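# Six arms hang a marquee roof on four posts

## Task

Using six table-mounted arms (bases in the scene frame, metres, facing angle in degrees counter-clockwise from +x: arm1 at +0.29, +0.65, +0.72 facing -102; arm2 at -0.22, +0.65, +0.72 facing -85; arm3 at -0.31, -0.65, +0.72 facing +99; arm4 at +0.24, -0.65, +0.72 facing +83; arm5 at -0.70, -0.07, +0.72 facing +8; arm6 at +0.70, +0.08, +0.72 facing +166), put the marquee roof onto its four posts. Each post's spike must carry one corner ring pushed fully down, and the centre of the roof must sag freely. Afterwards every gripper lets go and moves away. Anything held in place only by a robot at the end does not count. All other objects on the table must stay as they were; each one that gets shifted, leans or falls over takes away part of the score.

## Robot and tools

Robots. There are six identical i2rt Big YAM arms, arm1 to arm6, each with six revolute joints, a two-finger gripper and a wrist camera. Their feet sit on the tabletop at z = +0.72 m: arm1 and arm2 along the y = +0.65 edge, arm3 and arm4 along y = -0.65, arm5 at the -x end (x = -0.70) and arm6 at the +x end (x = +0.70). With joint1 and joint6 at 0 and the hand level, the hand points along the foot's facing direction and the camera rides on top of the hand, looking at the fingertips. Reach is roughly 1.0 m from the joint1 axis. Two room cameras, cam_high and cam_low, are fixed in the scene.

Frame. One shared scene frame, origin on the floor, +z up. The point called hand is halfway between the fingertips; its z axis runs along the fingers and the fingers close along its y axis. No line reports foot poses, so hand positions come from the URDF and the listed bases.

execute_actions(actions, cameras). actions is a list holding exactly one action or nothing. The action is an object keyed by robot name; each name maps to {"joints": {...}}. Inside, every entry is an absolute target for that one joint, not an offset: joint1_rad -2.879 to 2.879 (rotation about the foot, positive counter-clockwise seen from above, 0 points the arm along the foot's facing); joint2_rad 0 to 3.141 (shoulder; 0 is the upper arm pointing back roughly level, increasing lifts it up and over forward); joint3_rad 0 to 3.019 (elbow; 0 folded, increasing opens); joint4_rad -1.692 to 1.57 (hand pitch, positive raises the fingers); joint5_rad -1.57 to 1.57 (hand yaw, positive to the arm's right); joint6_rad -2.094 to 2.094 (hand roll, positive clockwise seen from behind the hand); gripper_m 0 to 0.093 metres of fingertip gap. Joints are in radians. Tolerances for counting as reached: ±0.045, 0.14, 0.09, 0.055, 0.03, 0.035 rad and ±0.003 m. You may name any subset of joints and arms; all named motions begin together and finish independently, and one action may not exceed 15 s. Omitted joints or arms can still be driving toward an earlier target. Any unknown key or out-of-range number rejects the whole call and nothing moves. cameras picks which images return (names above, or "all"; omitted or null gives all, [] gives none). An empty actions list just reports state and pictures. Joints move at different speeds, so the hand path between postures may curve widely.

Results. Each result has per-robot state including joint_positions, a pictures line listing image order, and joint_status per commanded joint: reached, "off_target" (stopped short and may keep pushing), "contact_stop" or "time_out" (target dropped, holds where it stopped; a timed-out joint may still push toward its target or a point within 0.375, 0.375, 0.113, 0.225, 0.075, 0.3 rad of its position, and can move there alone if freed), or "not_followed" when the line "joint command not followed" (often with a "cause:" line) shows that the self/inter-arm clearance check blocked that arm; the gripper part still runs, and the blocked targets may be retried on later actions. on_its_own lists joints not commanded in this call; its "held at" is the held target, not the position. To stop a joint pushing, send it its reported position. Targets very near the current position may produce no motion. If a result reports a stop, the rest of the calls in that reply are skipped.

wait(seconds) lets the scene run 0 to 10 s with no new commands and returns the same state and images. zoom_image(camera, region) enlarges part of that camera's latest full image; region is [x0, y0, x1, y1] in pixels from the top-left, at most 504 by 504. read_manual(section) only returns licence text ("licences"). finished_scene(scene) ends the given scene (1 or 2) for good and reports success; the next scene's task comes in its result. Ending a reply without a tool call ends all remaining scenes. After a summary, begin with an empty execute_actions to learn the current scene.

Cautions. The arms do not stop on contact and can press hard; a hard squeeze between two robots ends the run as a failure, and a hard collision may too. The clearance check ignores fingers, gripper housings and wrist cameras and can react late, and no state line reports arm-to-arm contact. Arms do not wait for one another. Knocking a rigid object off the work area fails the task (cloth is exempt). Loose items may occasionally get a brief shove. Avoid drops, slips, slams and hard pushes. Holding loads heats motors even while you think; a MOTOR HOT line appears from 85 °C, and at 100 °C the arm and its gripper go limp and it falls, reported as an OVER-TEMPERATURE FAULT with "limit_stop_at_motor_heat" on unfinished keys, which should then be resent. Some heat persists into the next scene.

Each tool is called after "Request:" by a JSON object that holds its "fn" and its "kwargs", one argument or row to a line.

## Session

Request:
{"fn": "execute_actions", "kwargs": {
  "actions": []
}}

Scene clock: 0.00 s.
arm1.joint_positions: joint1_rad=+0.258 joint2_rad=+0.417 joint3_rad=+0.552 joint4_rad=-1.237 joint5_rad=+0.217 joint6_rad=-0.412 gripper_m=+0.094
arm1.joint_status: not commanded
arm1.hand: x=+0.2553 y=+0.4584 z=+0.9211 quat_wxyz=(-0.037, -0.546, -0.798, +0.251) (m; scene frame)
arm2.joint_positions: joint1_rad=-0.361 joint2_rad=+0.522 joint3_rad=+0.415 joint4_rad=-0.996 joint5_rad=-0.259 joint6_rad=+0.286 gripper_m=+0.094
arm2.joint_status: not commanded
arm2.hand: x=-0.2270 y=+0.4312 z=+0.9335 quat_wxyz=(-0.257, -0.817, -0.511, +0.065) (m; scene frame)
arm3.joint_positions: joint1_rad=+0.116 joint2_rad=+0.348 joint3_rad=+0.653 joint4_rad=-1.390 joint5_rad=+0.306 joint6_rad=+0.486 gripper_m=+0.094
arm3.joint_status: not commanded
arm3.hand: x=-0.3126 y=-0.4785 z=+1.0129 quat_wxyz=(-0.228, +0.591, -0.756, -0.166) (m; scene frame)
arm4.joint_positions: joint1_rad=-0.189 joint2_rad=+0.467 joint3_rad=+0.495 joint4_rad=-1.083 joint5_rad=-0.160 joint6_rad=-0.561 gripper_m=+0.094
arm4.joint_status: not commanded
arm4.hand: x=+0.2710 y=-0.4344 z=+0.9631 quat_wxyz=(-0.209, +0.786, -0.558, -0.164) (m; scene frame)
arm5.joint_positions: joint1_rad=+0.399 joint2_rad=+0.394 joint3_rad=+0.613 joint4_rad=-1.290 joint5_rad=+0.102 joint6_rad=+0.265 gripper_m=+0.095
arm5.joint_status: not commanded
arm5.hand: x=-0.5345 y=+0.0181 z=+0.9891 quat_wxyz=(-0.252, +0.135, -0.957, -0.050) (m; scene frame)
arm6.joint_positions: joint1_rad=-0.299 joint2_rad=+0.483 joint3_rad=+0.456 joint4_rad=-1.058 joint5_rad=-0.284 joint6_rad=-0.187 gripper_m=+0.094
arm6.joint_status: not commanded
arm6.hand: x=+0.4955 y=+0.1491 z=+0.9723 quat_wxyz=(+0.044, +0.951, -0.138, -0.275) (m; scene frame)
pictures: arm1_cam_wrist, arm2_cam_wrist, arm3_cam_wrist, arm4_cam_wrist, arm5_cam_wrist, arm6_cam_wrist, cam_high, cam_low
Images, in order (width x height): arm1_cam_wrist 672x504, arm2_cam_wrist 672x504, arm3_cam_wrist 672x504, arm4_cam_wrist 672x504, arm5_cam_wrist 672x504, arm6_cam_wrist 672x504, cam_high 672x504, cam_low 672x504.

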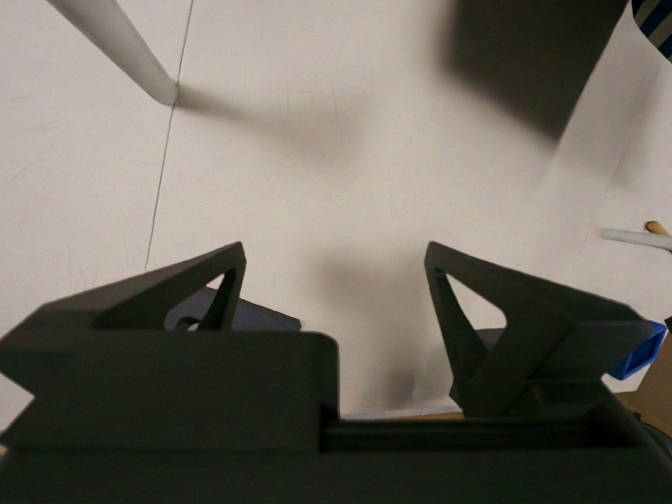

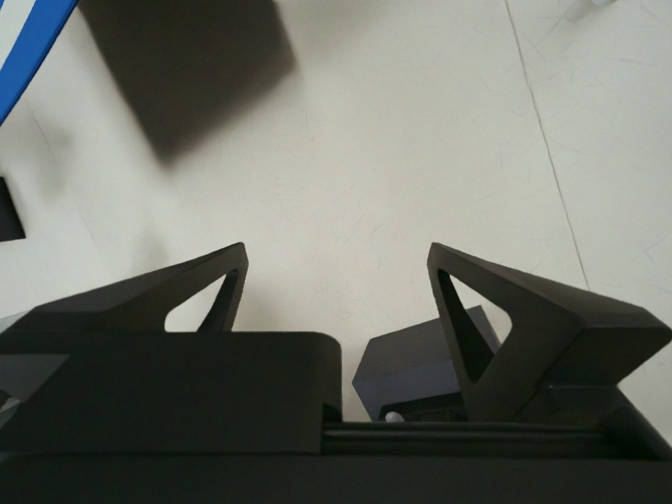

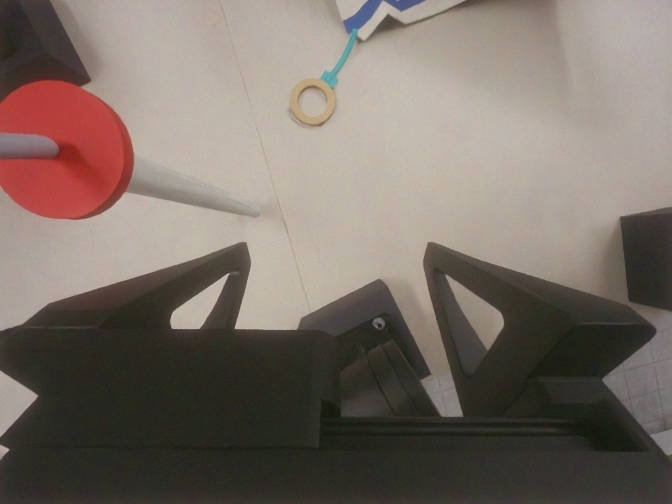

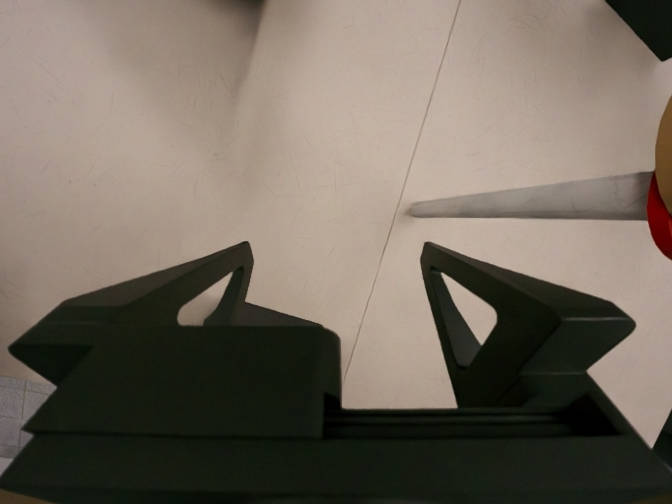

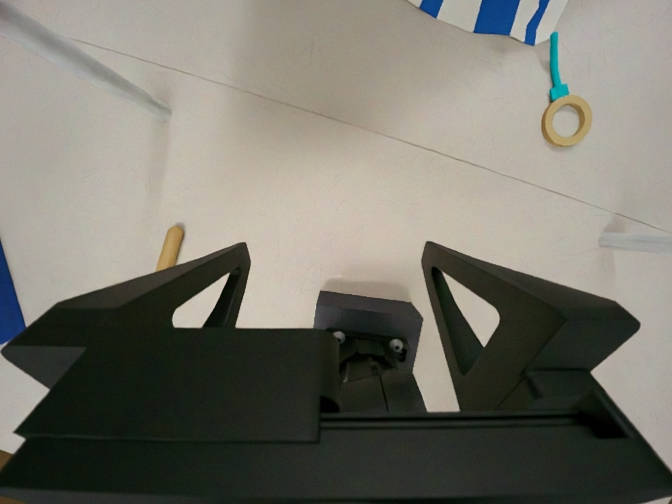

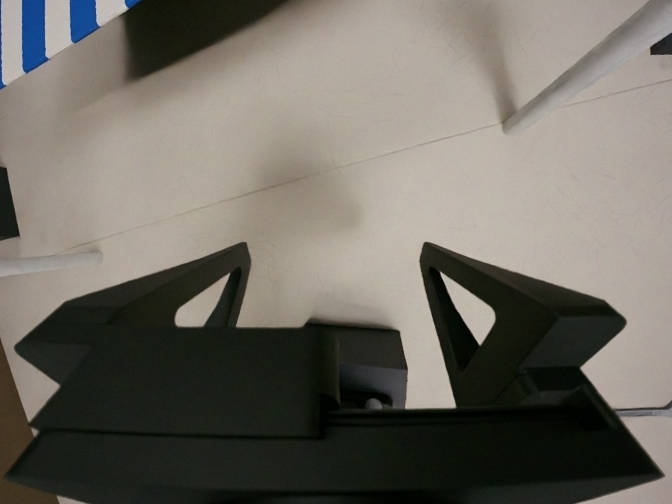

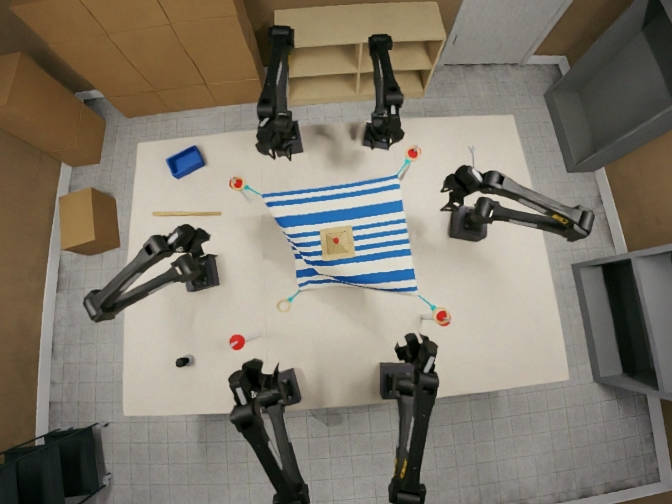

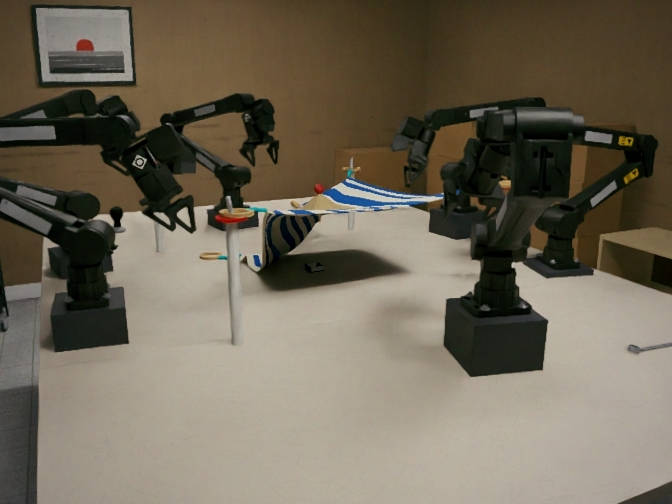

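Request:
{"fn": "zoom_image", "kwargs": {
  "camera": "cam_high",
  "region": [120, 110, 520, 410]
}}

Request:
{"fn": "zoom_image", "kwargs": {
  "camera": "cam_low",
  "region": [100, 130, 540, 360]
}}

Region (120, 110, 520, 410) of cam_high's 672x504 image, scaled by 1.260, with more detail than that image has; it fills the top 378 rows of this view, and the rest is white.

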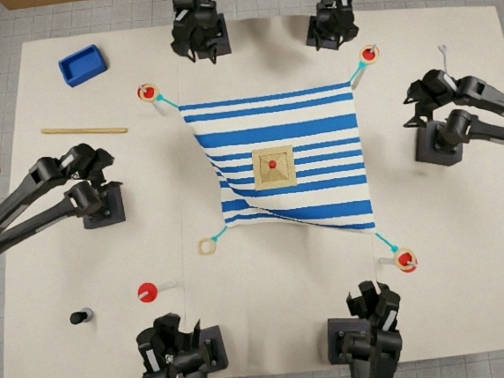

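Region (100, 130, 540, 360) of cam_low's 672x504 image, scaled by 1.145, with more detail than that image has; it fills the top 263 rows of this view, and the rest is white.

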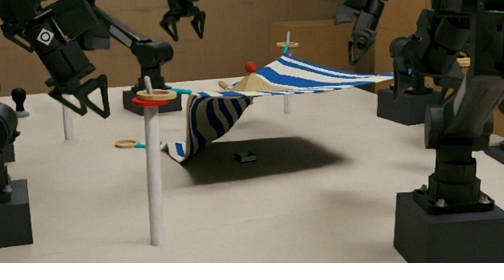

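Request:
{"fn": "execute_actions", "kwargs": {
  "actions": [
    {"arm5":{"joints":{"joint1_rad":-0.569,"joint2_rad":1.625,"joint3_rad":1.185,"joint4_rad":-1.131,"joint5_rad":0,"joint6_rad":0}},"arm2":{"joints":{"joint1_rad":-0.7,"joint5_rad":0,"joint6_rad":0,"joint4_rad":-0.8}},"arm3":{"joints":{"joint1_rad":-0.3}}}
  ],
  "cameras": ["arm5_cam_wrist","arm2_cam_wrist","cam_high","cam_low"]
}}

Scene clock: 11.23 s.
arm1.joint_positions: joint1_rad=+0.258 joint2_rad=+0.417 joint3_rad=+0.552 joint4_rad=-1.237 joint5_rad=+0.217 joint6_rad=-0.412 gripper_m=+0.094
arm1.joint_status: not commanded
arm1.hand: x=+0.2553 y=+0.4584 z=+0.9211 quat_wxyz=(-0.037, -0.546, -0.798, +0.251) (m; scene frame)
arm2.joint_positions: joint1_rad=-0.694 joint2_rad=+0.522 joint3_rad=+0.415 joint4_rad=-0.818 joint5_rad=-0.003 joint6_rad=+0.009 gripper_m=+0.094
arm2.joint_status: all done
arm2.hand: x=-0.3567 y=+0.4349 z=+0.9506 quat_wxyz=(-0.160, -0.832, -0.454, +0.275) (m; scene frame)
arm3.joint_positions: joint1_rad=-0.296 joint2_rad=+0.348 joint3_rad=+0.653 joint4_rad=-1.390 joint5_rad=+0.306 joint6_rad=+0.486 gripper_m=+0.094
arm3.joint_status: all done
arm3.hand: x=-0.2433 y=-0.4921 z=+1.0130 quat_wxyz=(-0.257, +0.424, -0.861, -0.117) (m; scene frame)
arm4.joint_positions: joint1_rad=-0.189 joint2_rad=+0.467 joint3_rad=+0.495 joint4_rad=-1.083 joint5_rad=-0.160 joint6_rad=-0.561 gripper_m=+0.094
arm4.joint_status: not commanded
arm4.hand: x=+0.2710 y=-0.4344 z=+0.9631 quat_wxyz=(-0.209, +0.786, -0.558, -0.164) (m; scene frame)
arm5.joint_positions: joint1_rad=-0.577 joint2_rad=+1.634 joint3_rad=+1.164 joint4_rad=-1.132 joint5_rad=+0.000 joint6_rad=+0.013 gripper_m=+0.095
arm5.joint_status: all done
arm5.hand: x=-0.2915 y=-0.2465 z=+0.8739 quat_wxyz=(+0.007, -0.209, -0.978, -0.001) (m; scene frame)
arm6.joint_positions: joint1_rad=-0.299 joint2_rad=+0.483 joint3_rad=+0.456 joint4_rad=-1.058 joint5_rad=-0.284 joint6_rad=-0.187 gripper_m=+0.094
arm6.joint_status: not commanded
arm6.hand: x=+0.4955 y=+0.1491 z=+0.9723 quat_wxyz=(+0.044, +0.951, -0.138, -0.275) (m; scene frame)
pictures: arm2_cam_wrist, arm5_cam_wrist, cam_high, cam_low
Images, in order (width x height): arm2_cam_wrist 672x504, arm5_cam_wrist 672x504, cam_high 672x504, cam_low 672x504.

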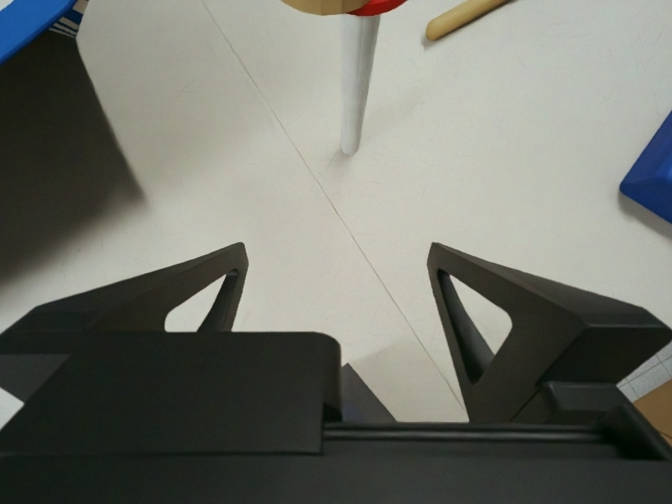

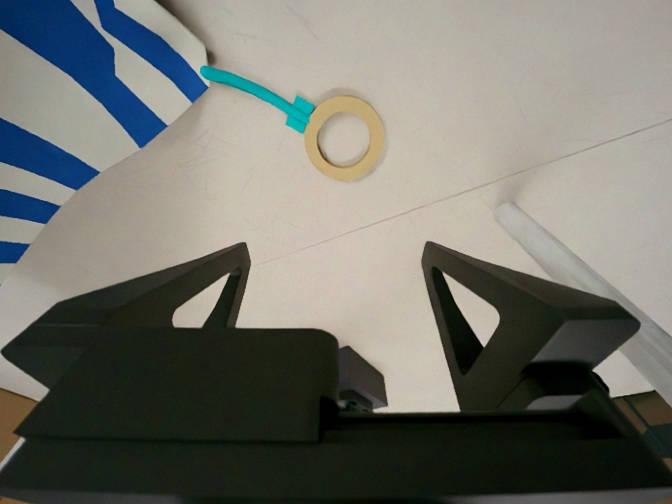

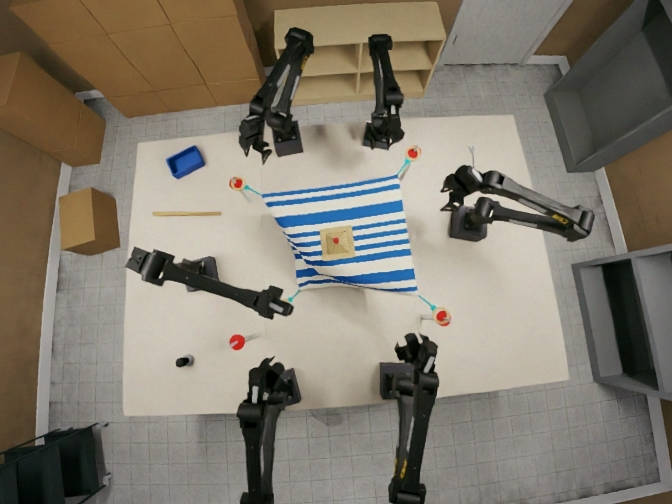

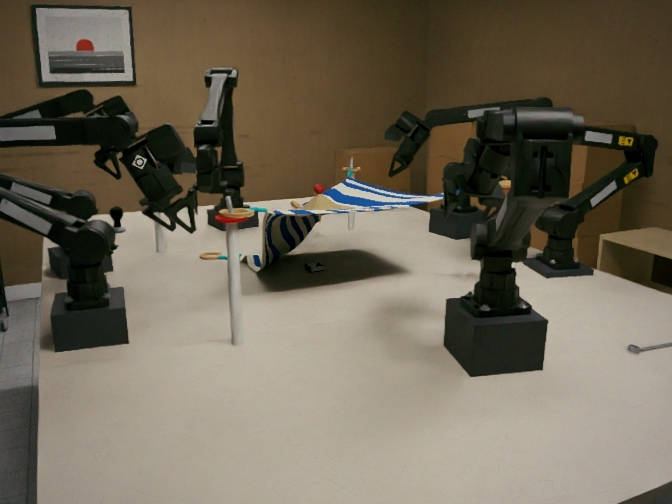

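Request:
{"fn": "execute_actions", "kwargs": {
  "actions": [
    {"arm5":{"joints":{"joint2_rad":1.753,"joint3_rad":1.08,"joint4_rad":-0.898}},"arm2":{"joints":{"joint4_rad":-0.45}}}
  ],
  "cameras": ["arm5_cam_wrist","arm2_cam_wrist"]
}}

Scene clock: 15.10 s.
arm1.joint_positions: joint1_rad=+0.258 joint2_rad=+0.417 joint3_rad=+0.552 joint4_rad=-1.237 joint5_rad=+0.217 joint6_rad=-0.412 gripper_m=+0.094
arm1.joint_status: not commanded
arm1.hand: x=+0.2553 y=+0.4584 z=+0.9211 quat_wxyz=(-0.037, -0.546, -0.798, +0.251) (m; scene frame)
arm2.joint_positions: joint1_rad=-0.694 joint2_rad=+0.522 joint3_rad=+0.415 joint4_rad=-0.470 joint5_rad=-0.003 joint6_rad=+0.009 gripper_m=+0.094
arm2.joint_status: all done
arm2.hand: x=-0.3881 y=+0.3860 z=+1.0129 quat_wxyz=(-0.237, -0.772, -0.420, +0.414) (m; scene frame)
arm3.joint_positions: joint1_rad=-0.296 joint2_rad=+0.348 joint3_rad=+0.653 joint4_rad=-1.390 joint5_rad=+0.306 joint6_rad=+0.486 gripper_m=+0.094
arm3.joint_status: not commanded
arm3.hand: x=-0.2433 y=-0.4921 z=+1.0130 quat_wxyz=(-0.257, +0.424, -0.861, -0.117) (m; scene frame)
arm4.joint_positions: joint1_rad=-0.189 joint2_rad=+0.467 joint3_rad=+0.495 joint4_rad=-1.083 joint5_rad=-0.160 joint6_rad=-0.561 gripper_m=+0.094
arm4.joint_status: not commanded
arm4.hand: x=+0.2710 y=-0.4344 z=+0.9631 quat_wxyz=(-0.209, +0.786, -0.558, -0.164) (m; scene frame)
arm5.joint_positions: joint1_rad=-0.577 joint2_rad=+1.766 joint3_rad=+1.066 joint4_rad=-0.910 joint5_rad=+0.000 joint6_rad=+0.013 gripper_m=+0.095
arm5.joint_status: all done
arm5.hand: x=-0.2922 y=-0.2464 z=+0.7854 quat_wxyz=(+0.011, -0.209, -0.978, -0.001) (m; scene frame)
arm6.joint_positions: joint1_rad=-0.299 joint2_rad=+0.483 joint3_rad=+0.456 joint4_rad=-1.058 joint5_rad=-0.284 joint6_rad=-0.187 gripper_m=+0.094
arm6.joint_status: not commanded
arm6.hand: x=+0.4955 y=+0.1491 z=+0.9723 quat_wxyz=(+0.044, +0.951, -0.138, -0.275) (m; scene frame)
pictures: arm2_cam_wrist, arm5_cam_wrist
Images, in order (width x height): arm2_cam_wrist 672x504, arm5_cam_wrist 672x504.

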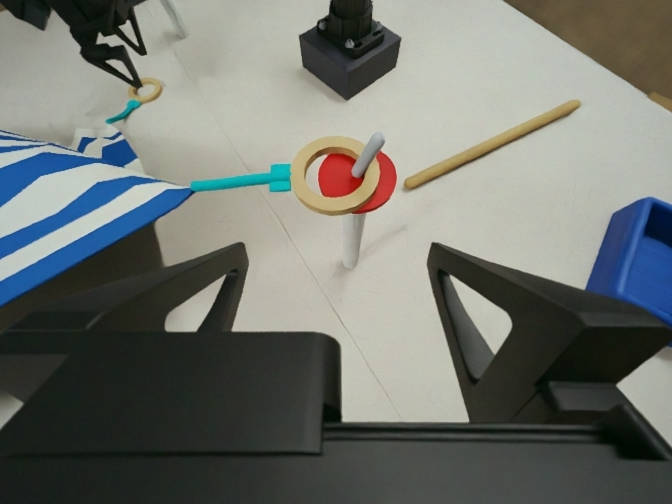

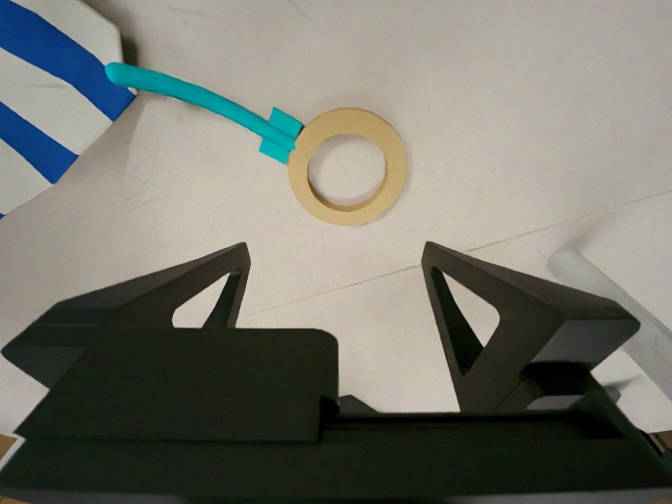

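Request:
{"fn": "execute_actions", "kwargs": {
  "actions": [
    {"arm5":{"joints":{"joint1_rad":-0.655,"joint6_rad":0.44,"gripper_m":0.05}}}
  ],
  "cameras": ["arm5_cam_wrist"]
}}

Scene clock: 19.20 s.
arm1.joint_positions: joint1_rad=+0.258 joint2_rad=+0.417 joint3_rad=+0.552 joint4_rad=-1.237 joint5_rad=+0.217 joint6_rad=-0.412 gripper_m=+0.094
arm1.joint_status: not commanded
arm1.hand: x=+0.2553 y=+0.4584 z=+0.9211 quat_wxyz=(-0.037, -0.546, -0.798, +0.251) (m; scene frame)
arm2.joint_positions: joint1_rad=-0.694 joint2_rad=+0.522 joint3_rad=+0.415 joint4_rad=-0.470 joint5_rad=-0.003 joint6_rad=+0.009 gripper_m=+0.094
arm2.joint_status: not commanded
arm2.hand: x=-0.3881 y=+0.3860 z=+1.0129 quat_wxyz=(-0.237, -0.772, -0.420, +0.414) (m; scene frame)
arm3.joint_positions: joint1_rad=-0.296 joint2_rad=+0.348 joint3_rad=+0.653 joint4_rad=-1.390 joint5_rad=+0.306 joint6_rad=+0.486 gripper_m=+0.094
arm3.joint_status: not commanded
arm3.hand: x=-0.2433 y=-0.4921 z=+1.0130 quat_wxyz=(-0.257, +0.424, -0.861, -0.117) (m; scene frame)
arm4.joint_positions: joint1_rad=-0.189 joint2_rad=+0.467 joint3_rad=+0.495 joint4_rad=-1.083 joint5_rad=-0.160 joint6_rad=-0.561 gripper_m=+0.094
arm4.joint_status: not commanded
arm4.hand: x=+0.2710 y=-0.4344 z=+0.9631 quat_wxyz=(-0.209, +0.786, -0.558, -0.164) (m; scene frame)
arm5.joint_positions: joint1_rad=-0.662 joint2_rad=+1.766 joint3_rad=+1.066 joint4_rad=-0.910 joint5_rad=+0.000 joint6_rad=+0.427 gripper_m=+0.050
arm5.joint_status: all done
arm5.hand: x=-0.3086 y=-0.2804 z=+0.7854 quat_wxyz=(+0.011, -0.443, -0.896, +0.000) (m; scene frame)
arm6.joint_positions: joint1_rad=-0.299 joint2_rad=+0.483 joint3_rad=+0.456 joint4_rad=-1.058 joint5_rad=-0.284 joint6_rad=-0.187 gripper_m=+0.094
arm6.joint_status: not commanded
arm6.hand: x=+0.4955 y=+0.1491 z=+0.9723 quat_wxyz=(+0.044, +0.951, -0.138, -0.275) (m; scene frame)
pictures: arm5_cam_wrist
Images, in order (width x height): arm5_cam_wrist 672x504.

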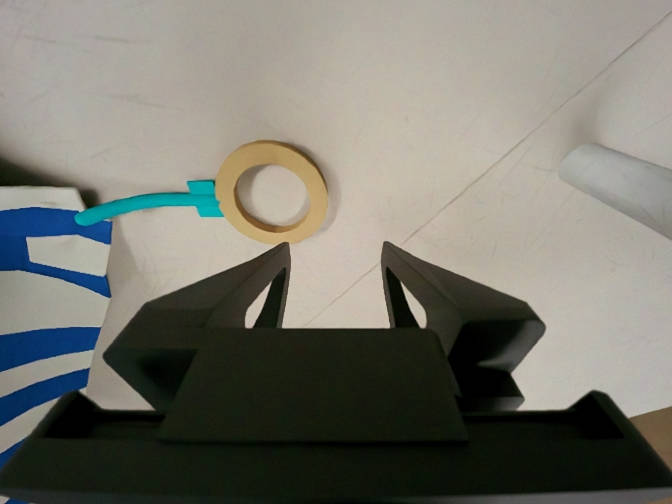

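Request:
{"fn": "execute_actions", "kwargs": {
  "actions": [
    {"arm5":{"joints":{"joint1_rad":-0.635,"joint2_rad":1.858,"joint3_rad":1.042,"joint4_rad":-0.755}}}
  ],
  "cameras": ["arm5_cam_wrist"]
}}

Scene clock: 20.90 s.
arm1.joint_positions: joint1_rad=+0.258 joint2_rad=+0.417 joint3_rad=+0.552 joint4_rad=-1.237 joint5_rad=+0.217 joint6_rad=-0.412 gripper_m=+0.094
arm1.joint_status: not commanded
arm1.hand: x=+0.2553 y=+0.4584 z=+0.9211 quat_wxyz=(-0.037, -0.546, -0.798, +0.251) (m; scene frame)
arm2.joint_positions: joint1_rad=-0.694 joint2_rad=+0.522 joint3_rad=+0.415 joint4_rad=-0.470 joint5_rad=-0.003 joint6_rad=+0.009 gripper_m=+0.094
arm2.joint_status: not commanded
arm2.hand: x=-0.3881 y=+0.3860 z=+1.0129 quat_wxyz=(-0.237, -0.772, -0.420, +0.414) (m; scene frame)
arm3.joint_positions: joint1_rad=-0.296 joint2_rad=+0.348 joint3_rad=+0.653 joint4_rad=-1.390 joint5_rad=+0.306 joint6_rad=+0.486 gripper_m=+0.094
arm3.joint_status: not commanded
arm3.hand: x=-0.2433 y=-0.4921 z=+1.0130 quat_wxyz=(-0.257, +0.424, -0.861, -0.117) (m; scene frame)
arm4.joint_positions: joint1_rad=-0.189 joint2_rad=+0.467 joint3_rad=+0.495 joint4_rad=-1.083 joint5_rad=-0.160 joint6_rad=-0.561 gripper_m=+0.094
arm4.joint_status: not commanded
arm4.hand: x=+0.2710 y=-0.4344 z=+0.9631 quat_wxyz=(-0.209, +0.786, -0.558, -0.164) (m; scene frame)
arm5.joint_positions: joint1_rad=-0.640 joint2_rad=+1.857 joint3_rad=+1.041 joint4_rad=-0.768 joint5_rad=-0.001 joint6_rad=+0.428 gripper_m=+0.050
arm5.joint_status: all done
arm5.hand: x=-0.2961 y=-0.2758 z=+0.7390 quat_wxyz=(-0.002, -0.434, -0.901, +0.000) (m; scene frame)
arm6.joint_positions: joint1_rad=-0.299 joint2_rad=+0.483 joint3_rad=+0.456 joint4_rad=-1.058 joint5_rad=-0.284 joint6_rad=-0.187 gripper_m=+0.094
arm6.joint_status: not commanded
arm6.hand: x=+0.4955 y=+0.1491 z=+0.9723 quat_wxyz=(+0.044, +0.951, -0.138, -0.275) (m; scene frame)
pictures: arm5_cam_wrist
Images, in order (width x height): arm5_cam_wrist 672x504.

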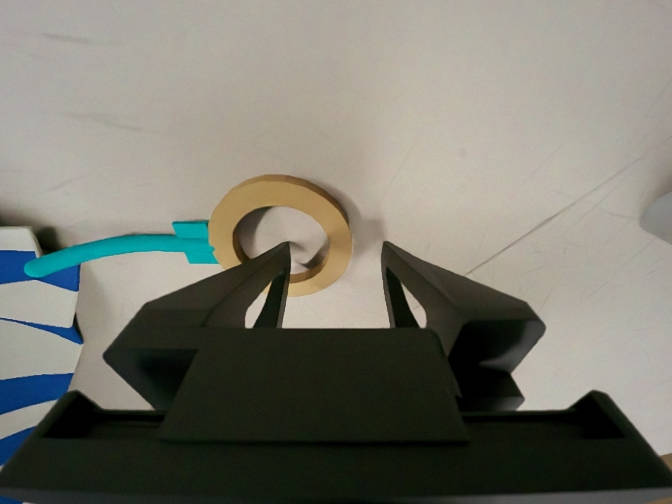

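Request:
{"fn": "execute_actions", "kwargs": {
  "actions": [
    {"arm5":{"joints":{"joint2_rad":1.892,"joint4_rad":-0.725}}}
  ],
  "cameras": []
}}

Request:
{"fn": "execute_actions", "kwargs": {
  "actions": [
    {"arm5":{"joints":{"gripper_m":0.0}}}
  ],
  "cameras": ["arm5_cam_wrist"]
}}

Scene clock: 22.53 s.
arm1.joint_positions: joint1_rad=+0.258 joint2_rad=+0.417 joint3_rad=+0.552 joint4_rad=-1.237 joint5_rad=+0.217 joint6_rad=-0.412 gripper_m=+0.094
arm1.joint_status: not commanded
arm1.hand: x=+0.2553 y=+0.4584 z=+0.9211 quat_wxyz=(-0.037, -0.546, -0.798, +0.251) (m; scene frame)
arm2.joint_positions: joint1_rad=-0.694 joint2_rad=+0.522 joint3_rad=+0.415 joint4_rad=-0.470 joint5_rad=-0.003 joint6_rad=+0.009 gripper_m=+0.094
arm2.joint_status: not commanded
arm2.hand: x=-0.3881 y=+0.3860 z=+1.0129 quat_wxyz=(-0.237, -0.772, -0.420, +0.414) (m; scene frame)
arm3.joint_positions: joint1_rad=-0.296 joint2_rad=+0.348 joint3_rad=+0.653 joint4_rad=-1.390 joint5_rad=+0.306 joint6_rad=+0.486 gripper_m=+0.094
arm3.joint_status: not commanded
arm3.hand: x=-0.2433 y=-0.4921 z=+1.0130 quat_wxyz=(-0.257, +0.424, -0.861, -0.117) (m; scene frame)
arm4.joint_positions: joint1_rad=-0.189 joint2_rad=+0.467 joint3_rad=+0.495 joint4_rad=-1.083 joint5_rad=-0.160 joint6_rad=-0.561 gripper_m=+0.094
arm4.joint_status: not commanded
arm4.hand: x=+0.2710 y=-0.4344 z=+0.9631 quat_wxyz=(-0.209, +0.786, -0.558, -0.164) (m; scene frame)
arm5.joint_positions: joint1_rad=-0.640 joint2_rad=+1.860 joint3_rad=+1.041 joint4_rad=-0.749 joint5_rad=-0.001 joint6_rad=+0.428 gripper_m=+0.050
arm5.joint_status: all done
arm5.hand: x=-0.2925 y=-0.2775 z=+0.7375 quat_wxyz=(-0.010, -0.434, -0.901, +0.000) (m; scene frame)
arm6.joint_positions: joint1_rad=-0.299 joint2_rad=+0.483 joint3_rad=+0.456 joint4_rad=-1.058 joint5_rad=-0.284 joint6_rad=-0.187 gripper_m=+0.094
arm6.joint_status: not commanded
arm6.hand: x=+0.4955 y=+0.1491 z=+0.9723 quat_wxyz=(+0.044, +0.951, -0.138, -0.275) (m; scene frame)
pictures: none
No camera images: the call's "cameras" was empty. Leave "cameras" out to get every camera's image.

Scene clock: 23.13 s.
arm1.joint_positions: joint1_rad=+0.258 joint2_rad=+0.417 joint3_rad=+0.552 joint4_rad=-1.237 joint5_rad=+0.217 joint6_rad=-0.412 gripper_m=+0.094
arm1.joint_status: not commanded
arm1.hand: x=+0.2553 y=+0.4584 z=+0.9211 quat_wxyz=(-0.037, -0.546, -0.798, +0.251) (m; scene frame)
arm2.joint_positions: joint1_rad=-0.694 joint2_rad=+0.522 joint3_rad=+0.415 joint4_rad=-0.470 joint5_rad=-0.003 joint6_rad=+0.009 gripper_m=+0.094
arm2.joint_status: not commanded
arm2.hand: x=-0.3881 y=+0.3860 z=+1.0129 quat_wxyz=(-0.237, -0.772, -0.420, +0.414) (m; scene frame)
arm3.joint_positions: joint1_rad=-0.296 joint2_rad=+0.348 joint3_rad=+0.653 joint4_rad=-1.390 joint5_rad=+0.306 joint6_rad=+0.486 gripper_m=+0.094
arm3.joint_status: not commanded
arm3.hand: x=-0.2433 y=-0.4921 z=+1.0130 quat_wxyz=(-0.257, +0.424, -0.861, -0.117) (m; scene frame)
arm4.joint_positions: joint1_rad=-0.189 joint2_rad=+0.467 joint3_rad=+0.495 joint4_rad=-1.083 joint5_rad=-0.160 joint6_rad=-0.561 gripper_m=+0.094
arm4.joint_status: not commanded
arm4.hand: x=+0.2710 y=-0.4344 z=+0.9631 quat_wxyz=(-0.209, +0.786, -0.558, -0.164) (m; scene frame)
arm5.joint_positions: joint1_rad=-0.639 joint2_rad=+1.861 joint3_rad=+1.041 joint4_rad=-0.738 joint5_rad=-0.002 joint6_rad=+0.428 gripper_m=+0.010
arm5.joint_status: gripper_m off_target (ended at +0.010, target +0.000)
arm5.hand: x=-0.2899 y=-0.2781 z=+0.7373 quat_wxyz=(-0.015, -0.434, -0.901, +0.000) (m; scene frame)
arm6.joint_positions: joint1_rad=-0.299 joint2_rad=+0.483 joint3_rad=+0.456 joint4_rad=-1.058 joint5_rad=-0.284 joint6_rad=-0.187 gripper_m=+0.094
arm6.joint_status: not commanded
arm6.hand: x=+0.4955 y=+0.1491 z=+0.9723 quat_wxyz=(+0.044, +0.951, -0.138, -0.275) (m; scene frame)
pictures: arm5_cam_wrist
Images, in order (width x height): arm5_cam_wrist 672x504.

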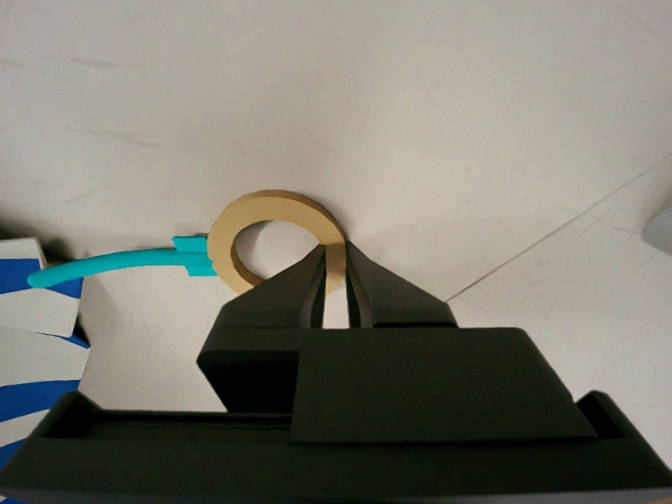

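Request:
{"fn": "execute_actions", "kwargs": {
  "actions": [
    {"arm5":{"joints":{"joint2_rad":1.53,"joint3_rad":1.49,"joint4_rad":-1.52}}}
  ],
  "cameras": []
}}

Request:
{"fn": "execute_actions", "kwargs": {
  "actions": [
    {"arm5":{"joints":{"joint1_rad":-0.8}}}
  ],
  "cameras": ["arm5_cam_wrist","cam_high","cam_low"]
}}

Scene clock: 27.57 s.
arm1.joint_positions: joint1_rad=+0.258 joint2_rad=+0.417 joint3_rad=+0.552 joint4_rad=-1.237 joint5_rad=+0.217 joint6_rad=-0.412 gripper_m=+0.094
arm1.joint_status: not commanded
arm1.hand: x=+0.2553 y=+0.4584 z=+0.9211 quat_wxyz=(-0.037, -0.546, -0.798, +0.251) (m; scene frame)
arm2.joint_positions: joint1_rad=-0.694 joint2_rad=+0.522 joint3_rad=+0.415 joint4_rad=-0.470 joint5_rad=-0.003 joint6_rad=+0.009 gripper_m=+0.094
arm2.joint_status: not commanded
arm2.hand: x=-0.3881 y=+0.3860 z=+1.0129 quat_wxyz=(-0.237, -0.772, -0.420, +0.414) (m; scene frame)
arm3.joint_positions: joint1_rad=-0.296 joint2_rad=+0.348 joint3_rad=+0.653 joint4_rad=-1.390 joint5_rad=+0.306 joint6_rad=+0.486 gripper_m=+0.094
arm3.joint_status: not commanded
arm3.hand: x=-0.2433 y=-0.4921 z=+1.0130 quat_wxyz=(-0.257, +0.424, -0.861, -0.117) (m; scene frame)
arm4.joint_positions: joint1_rad=-0.189 joint2_rad=+0.467 joint3_rad=+0.495 joint4_rad=-1.083 joint5_rad=-0.160 joint6_rad=-0.561 gripper_m=+0.094
arm4.joint_status: not commanded
arm4.hand: x=+0.2710 y=-0.4344 z=+0.9631 quat_wxyz=(-0.209, +0.786, -0.558, -0.164) (m; scene frame)
arm5.joint_positions: joint1_rad=-0.639 joint2_rad=+1.544 joint3_rad=+1.480 joint4_rad=-1.509 joint5_rad=-0.002 joint6_rad=+0.428 gripper_m=+0.010
arm5.joint_status: all done
arm5.hand: x=-0.2933 y=-0.2761 z=+1.0290 quat_wxyz=(-0.007, -0.434, -0.901, +0.000) (m; scene frame)
arm6.joint_positions: joint1_rad=-0.299 joint2_rad=+0.483 joint3_rad=+0.456 joint4_rad=-1.058 joint5_rad=-0.284 joint6_rad=-0.187 gripper_m=+0.094
arm6.joint_status: not commanded
arm6.hand: x=+0.4955 y=+0.1491 z=+0.9723 quat_wxyz=(+0.044, +0.951, -0.138, -0.275) (m; scene frame)
pictures: none
No camera images: the call's "cameras" was empty. Leave "cameras" out to get every camera's image.

Scene clock: 28.67 s.
arm1.joint_positions: joint1_rad=+0.258 joint2_rad=+0.417 joint3_rad=+0.552 joint4_rad=-1.237 joint5_rad=+0.217 joint6_rad=-0.412 gripper_m=+0.094
arm1.joint_status: not commanded
arm1.hand: x=+0.2553 y=+0.4584 z=+0.9211 quat_wxyz=(-0.037, -0.546, -0.798, +0.251) (m; scene frame)
arm2.joint_positions: joint1_rad=-0.694 joint2_rad=+0.522 joint3_rad=+0.415 joint4_rad=-0.470 joint5_rad=-0.003 joint6_rad=+0.009 gripper_m=+0.094
arm2.joint_status: not commanded
arm2.hand: x=-0.3881 y=+0.3860 z=+1.0129 quat_wxyz=(-0.237, -0.772, -0.420, +0.414) (m; scene frame)
arm3.joint_positions: joint1_rad=-0.296 joint2_rad=+0.348 joint3_rad=+0.653 joint4_rad=-1.390 joint5_rad=+0.306 joint6_rad=+0.486 gripper_m=+0.094
arm3.joint_status: not commanded
arm3.hand: x=-0.2433 y=-0.4921 z=+1.0130 quat_wxyz=(-0.257, +0.424, -0.861, -0.117) (m; scene frame)
arm4.joint_positions: joint1_rad=-0.189 joint2_rad=+0.467 joint3_rad=+0.495 joint4_rad=-1.083 joint5_rad=-0.160 joint6_rad=-0.561 gripper_m=+0.094
arm4.joint_status: not commanded
arm4.hand: x=+0.2710 y=-0.4344 z=+0.9631 quat_wxyz=(-0.209, +0.786, -0.558, -0.164) (m; scene frame)
arm5.joint_positions: joint1_rad=-0.805 joint2_rad=+1.544 joint3_rad=+1.480 joint4_rad=-1.509 joint5_rad=+0.001 joint6_rad=+0.428 gripper_m=+0.010
arm5.joint_status: all done
arm5.hand: x=-0.3336 y=-0.3414 z=+1.0290 quat_wxyz=(-0.007, -0.507, -0.862, +0.000) (m; scene frame)
arm6.joint_positions: joint1_rad=-0.299 joint2_rad=+0.483 joint3_rad=+0.456 joint4_rad=-1.058 joint5_rad=-0.284 joint6_rad=-0.187 gripper_m=+0.094
arm6.joint_status: not commanded
arm6.hand: x=+0.4955 y=+0.1491 z=+0.9723 quat_wxyz=(+0.044, +0.951, -0.138, -0.275) (m; scene frame)
pictures: arm5_cam_wrist, cam_high, cam_low
Images, in order (width x height): arm5_cam_wrist 672x504, cam_high 672x504, cam_low 672x504.

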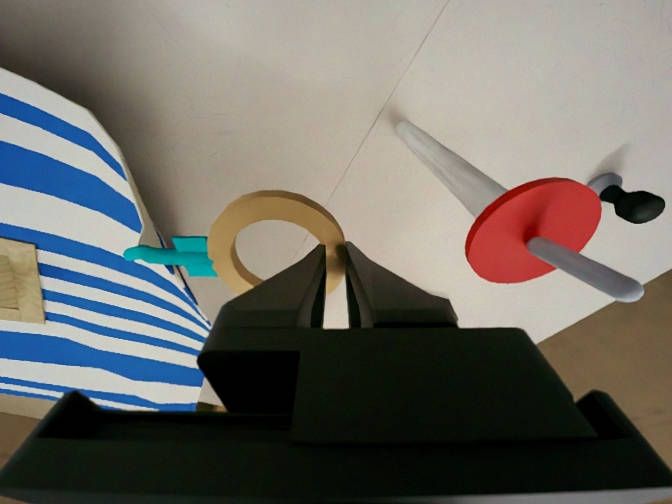

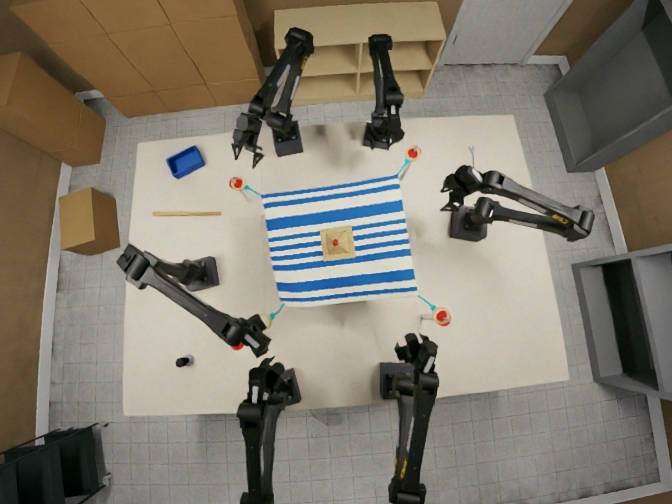

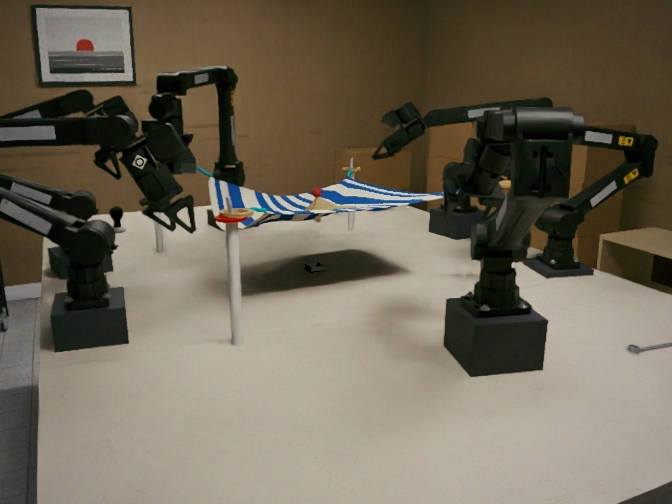

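Request:
{"fn": "execute_actions", "kwargs": {
  "actions": [
    {"arm5":{"joints":{"joint2_rad":1.42,"joint3_rad":1.52,"joint4_rad":-1.66}},"arm3":{"joints":{"joint1_rad":-0.55}}}
  ],
  "cameras": []
}}

Request:
{"fn": "execute_actions", "kwargs": {
  "actions": [
    {"arm5":{"joints":{"joint1_rad":-1.03,"joint6_rad":0.2}}}
  ],
  "cameras": ["arm5_cam_wrist","cam_high","cam_low"]
}}

Scene clock: 34.77 s.
arm1.joint_positions: joint1_rad=+0.258 joint2_rad=+0.417 joint3_rad=+0.552 joint4_rad=-1.237 joint5_rad=+0.217 joint6_rad=-0.412 gripper_m=+0.094
arm1.joint_status: not commanded
arm1.hand: x=+0.2553 y=+0.4584 z=+0.9211 quat_wxyz=(-0.037, -0.546, -0.798, +0.251) (m; scene frame)
arm2.joint_positions: joint1_rad=-0.694 joint2_rad=+0.522 joint3_rad=+0.415 joint4_rad=-0.470 joint5_rad=-0.003 joint6_rad=+0.009 gripper_m=+0.094
arm2.joint_status: not commanded
arm2.hand: x=-0.3881 y=+0.3860 z=+1.0129 quat_wxyz=(-0.237, -0.772, -0.420, +0.414) (m; scene frame)
arm3.joint_positions: joint1_rad=-0.546 joint2_rad=+0.348 joint3_rad=+0.653 joint4_rad=-1.390 joint5_rad=+0.306 joint6_rad=+0.486 gripper_m=+0.094
arm3.joint_status: all done
arm3.hand: x=-0.2061 y=-0.5137 z=+1.0131 quat_wxyz=(-0.269, +0.313, -0.907, -0.084) (m; scene frame)
arm4.joint_positions: joint1_rad=-0.189 joint2_rad=+0.467 joint3_rad=+0.495 joint4_rad=-1.083 joint5_rad=-0.160 joint6_rad=-0.561 gripper_m=+0.094
arm4.joint_status: not commanded
arm4.hand: x=+0.2710 y=-0.4344 z=+0.9631 quat_wxyz=(-0.209, +0.786, -0.558, -0.164) (m; scene frame)
arm5.joint_positions: joint1_rad=-0.805 joint2_rad=+1.418 joint3_rad=+1.480 joint4_rad=-1.650 joint5_rad=+0.001 joint6_rad=+0.428 gripper_m=+0.010
arm5.joint_status: all done
arm5.hand: x=-0.3761 y=-0.3102 z=+1.0805 quat_wxyz=(+0.001, -0.507, -0.862, +0.000) (m; scene frame)
arm6.joint_positions: joint1_rad=-0.299 joint2_rad=+0.483 joint3_rad=+0.456 joint4_rad=-1.058 joint5_rad=-0.284 joint6_rad=-0.187 gripper_m=+0.094
arm6.joint_status: not commanded
arm6.hand: x=+0.4955 y=+0.1491 z=+0.9723 quat_wxyz=(+0.044, +0.951, -0.138, -0.275) (m; scene frame)
pictures: none
No camera images: the call's "cameras" was empty. Leave "cameras" out to get every camera's image.

Scene clock: 35.97 s.
arm1.joint_positions: joint1_rad=+0.258 joint2_rad=+0.417 joint3_rad=+0.552 joint4_rad=-1.237 joint5_rad=+0.217 joint6_rad=-0.412 gripper_m=+0.094
arm1.joint_status: not commanded
arm1.hand: x=+0.2553 y=+0.4584 z=+0.9211 quat_wxyz=(-0.037, -0.546, -0.798, +0.251) (m; scene frame)
arm2.joint_positions: joint1_rad=-0.694 joint2_rad=+0.522 joint3_rad=+0.415 joint4_rad=-0.470 joint5_rad=-0.003 joint6_rad=+0.009 gripper_m=+0.094
arm2.joint_status: not commanded
arm2.hand: x=-0.3881 y=+0.3860 z=+1.0129 quat_wxyz=(-0.237, -0.772, -0.420, +0.414) (m; scene frame)
arm3.joint_positions: joint1_rad=-0.546 joint2_rad=+0.348 joint3_rad=+0.653 joint4_rad=-1.390 joint5_rad=+0.306 joint6_rad=+0.486 gripper_m=+0.094
arm3.joint_status: not commanded
arm3.hand: x=-0.2061 y=-0.5137 z=+1.0131 quat_wxyz=(-0.269, +0.313, -0.907, -0.084) (m; scene frame)
arm4.joint_positions: joint1_rad=-0.189 joint2_rad=+0.467 joint3_rad=+0.495 joint4_rad=-1.083 joint5_rad=-0.160 joint6_rad=-0.561 gripper_m=+0.094
arm4.joint_status: not commanded
arm4.hand: x=+0.2710 y=-0.4344 z=+0.9631 quat_wxyz=(-0.209, +0.786, -0.558, -0.164) (m; scene frame)
arm5.joint_positions: joint1_rad=-1.024 joint2_rad=+1.418 joint3_rad=+1.480 joint4_rad=-1.650 joint5_rad=-0.007 joint6_rad=+0.210 gripper_m=+0.010
arm5.joint_status: all done
arm5.hand: x=-0.4355 y=-0.3746 z=+1.0802 quat_wxyz=(-0.001, -0.507, -0.862, -0.006) (m; scene frame)
arm6.joint_positions: joint1_rad=-0.299 joint2_rad=+0.483 joint3_rad=+0.456 joint4_rad=-1.058 joint5_rad=-0.284 joint6_rad=-0.187 gripper_m=+0.094
arm6.joint_status: not commanded
arm6.hand: x=+0.4955 y=+0.1491 z=+0.9723 quat_wxyz=(+0.044, +0.951, -0.138, -0.275) (m; scene frame)
pictures: arm5_cam_wrist, cam_high, cam_low
Images, in order (width x height): arm5_cam_wrist 672x504, cam_high 672x504, cam_low 672x504.

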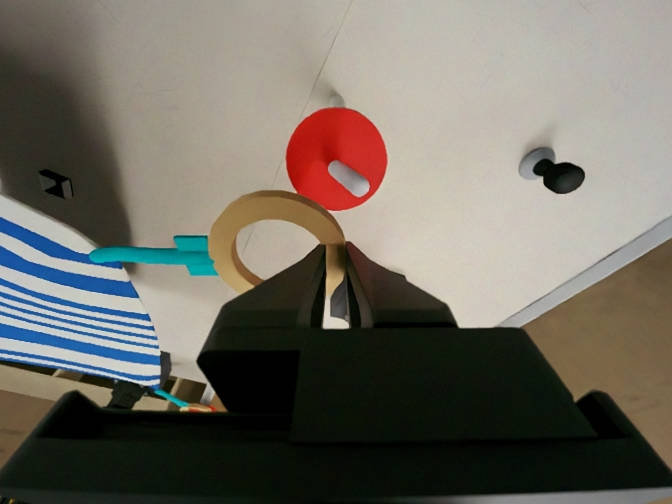

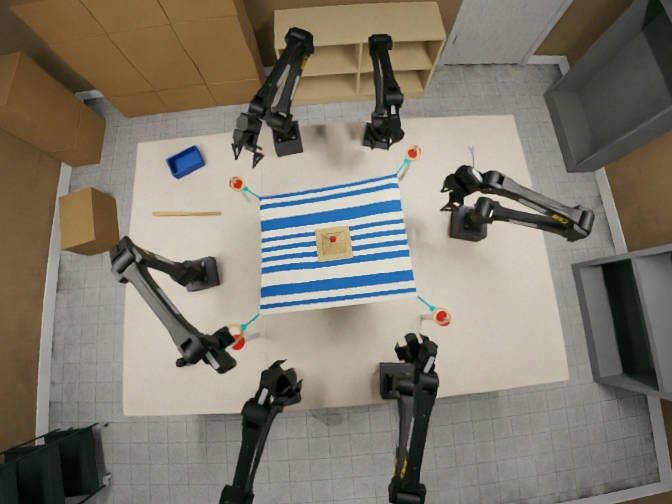

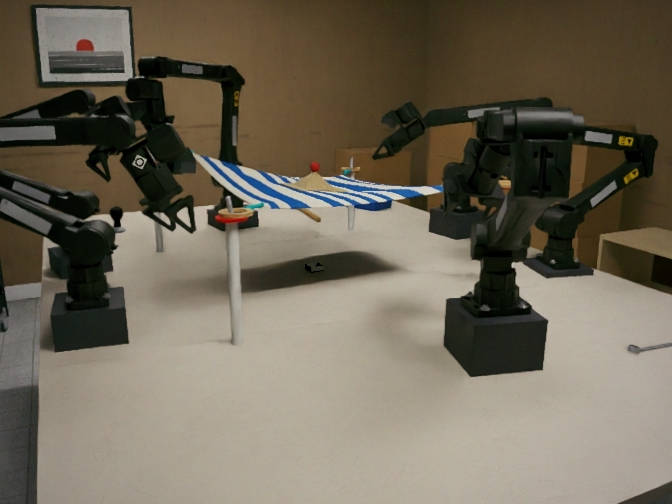

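Request:
{"fn": "execute_actions", "kwargs": {
  "actions": [
    {"arm5":{"joints":{"joint1_rad":-1.115,"joint6_rad":0.12}}}
  ],
  "cameras": ["arm5_cam_wrist","cam_low"]
}}

Scene clock: 38.17 s.
arm1.joint_positions: joint1_rad=+0.258 joint2_rad=+0.417 joint3_rad=+0.552 joint4_rad=-1.237 joint5_rad=+0.217 joint6_rad=-0.412 gripper_m=+0.094
arm1.joint_status: not commanded
arm1.hand: x=+0.2553 y=+0.4584 z=+0.9211 quat_wxyz=(-0.037, -0.546, -0.798, +0.251) (m; scene frame)
arm2.joint_positions: joint1_rad=-0.694 joint2_rad=+0.522 joint3_rad=+0.415 joint4_rad=-0.470 joint5_rad=-0.003 joint6_rad=+0.009 gripper_m=+0.094
arm2.joint_status: not commanded
arm2.hand: x=-0.3881 y=+0.3860 z=+1.0129 quat_wxyz=(-0.237, -0.772, -0.420, +0.414) (m; scene frame)
arm3.joint_positions: joint1_rad=-0.546 joint2_rad=+0.348 joint3_rad=+0.653 joint4_rad=-1.390 joint5_rad=+0.306 joint6_rad=+0.486 gripper_m=+0.094
arm3.joint_status: not commanded
arm3.hand: x=-0.2061 y=-0.5137 z=+1.0131 quat_wxyz=(-0.269, +0.313, -0.907, -0.084) (m; scene frame)
arm4.joint_positions: joint1_rad=-0.189 joint2_rad=+0.467 joint3_rad=+0.495 joint4_rad=-1.083 joint5_rad=-0.160 joint6_rad=-0.561 gripper_m=+0.094
arm4.joint_status: not commanded
arm4.hand: x=+0.2710 y=-0.4344 z=+0.9631 quat_wxyz=(-0.209, +0.786, -0.558, -0.164) (m; scene frame)
arm5.joint_positions: joint1_rad=-1.098 joint2_rad=+1.418 joint3_rad=+1.480 joint4_rad=-1.650 joint5_rad=-0.014 joint6_rad=+0.128 gripper_m=+0.010
arm5.joint_status: all done
arm5.hand: x=-0.4582 y=-0.3931 z=+1.0800 quat_wxyz=(-0.003, -0.504, -0.864, -0.010) (m; scene frame)
arm6.joint_positions: joint1_rad=-0.299 joint2_rad=+0.483 joint3_rad=+0.456 joint4_rad=-1.058 joint5_rad=-0.284 joint6_rad=-0.187 gripper_m=+0.094
arm6.joint_status: not commanded
arm6.hand: x=+0.4955 y=+0.1491 z=+0.9723 quat_wxyz=(+0.044, +0.951, -0.138, -0.275) (m; scene frame)
pictures: arm5_cam_wrist, cam_low
Images, in order (width x height): arm5_cam_wrist 672x504, cam_low 672x504.

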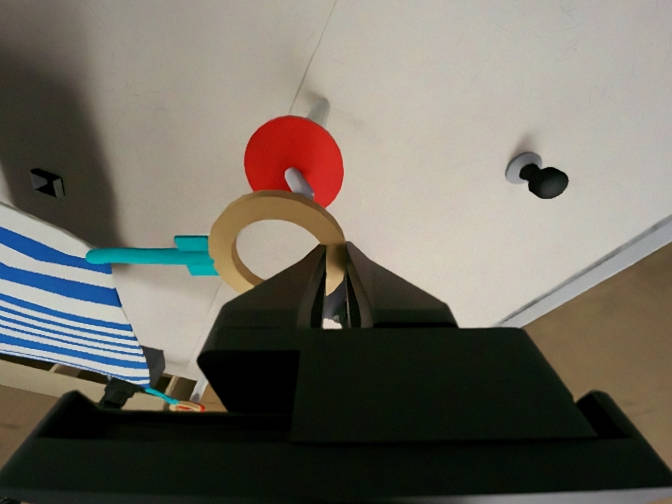

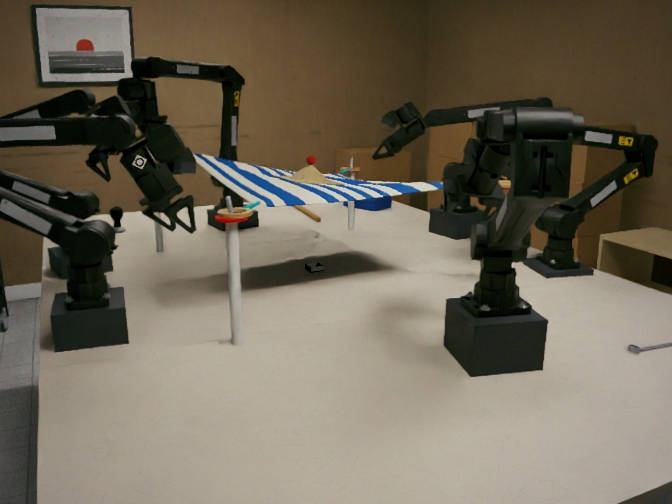

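Request:
{"fn": "execute_actions", "kwargs": {
  "actions": [
    {"arm5":{"joints":{"joint1_rad":-1.135,"joint2_rad":1.383,"joint3_rad":1.365,"joint4_rad":-1.55}}}
  ],
  "cameras": ["arm5_cam_wrist"]
}}

Scene clock: 40.03 s.
arm1.joint_positions: joint1_rad=+0.258 joint2_rad=+0.417 joint3_rad=+0.552 joint4_rad=-1.237 joint5_rad=+0.217 joint6_rad=-0.412 gripper_m=+0.094
arm1.joint_status: not commanded
arm1.hand: x=+0.2553 y=+0.4584 z=+0.9211 quat_wxyz=(-0.037, -0.546, -0.798, +0.251) (m; scene frame)
arm2.joint_positions: joint1_rad=-0.694 joint2_rad=+0.522 joint3_rad=+0.415 joint4_rad=-0.470 joint5_rad=-0.003 joint6_rad=+0.009 gripper_m=+0.094
arm2.joint_status: not commanded
arm2.hand: x=-0.3881 y=+0.3860 z=+1.0129 quat_wxyz=(-0.237, -0.772, -0.420, +0.414) (m; scene frame)
arm3.joint_positions: joint1_rad=-0.546 joint2_rad=+0.348 joint3_rad=+0.653 joint4_rad=-1.390 joint5_rad=+0.306 joint6_rad=+0.486 gripper_m=+0.094
arm3.joint_status: not commanded
arm3.hand: x=-0.2061 y=-0.5137 z=+1.0131 quat_wxyz=(-0.269, +0.313, -0.907, -0.084) (m; scene frame)
arm4.joint_positions: joint1_rad=-0.189 joint2_rad=+0.467 joint3_rad=+0.495 joint4_rad=-1.083 joint5_rad=-0.160 joint6_rad=-0.561 gripper_m=+0.094
arm4.joint_status: not commanded
arm4.hand: x=+0.2710 y=-0.4344 z=+0.9631 quat_wxyz=(-0.209, +0.786, -0.558, -0.164) (m; scene frame)
arm5.joint_positions: joint1_rad=-1.103 joint2_rad=+1.362 joint3_rad=+1.389 joint4_rad=-1.555 joint5_rad=-0.017 joint6_rad=+0.127 gripper_m=+0.010
arm5.joint_status: all done
arm5.hand: x=-0.4626 y=-0.3892 z=+1.0666 quat_wxyz=(-0.031, -0.505, -0.862, +0.001) (m; scene frame)
arm6.joint_positions: joint1_rad=-0.299 joint2_rad=+0.483 joint3_rad=+0.456 joint4_rad=-1.058 joint5_rad=-0.284 joint6_rad=-0.187 gripper_m=+0.094
arm6.joint_status: not commanded
arm6.hand: x=+0.4955 y=+0.1491 z=+0.9723 quat_wxyz=(+0.044, +0.951, -0.138, -0.275) (m; scene frame)
pictures: arm5_cam_wrist
Images, in order (width x height): arm5_cam_wrist 672x504.

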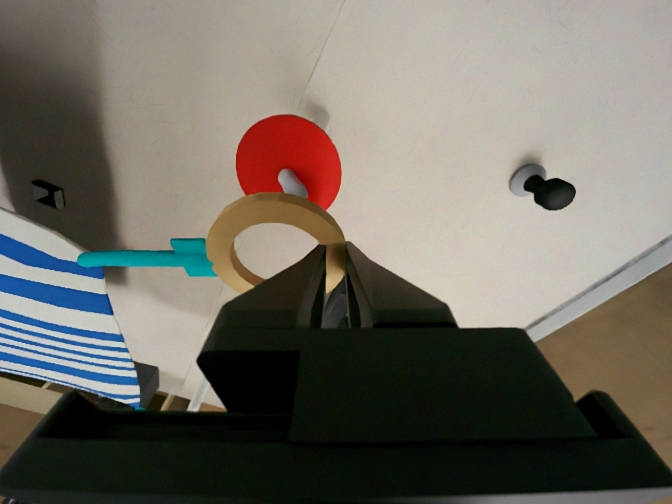

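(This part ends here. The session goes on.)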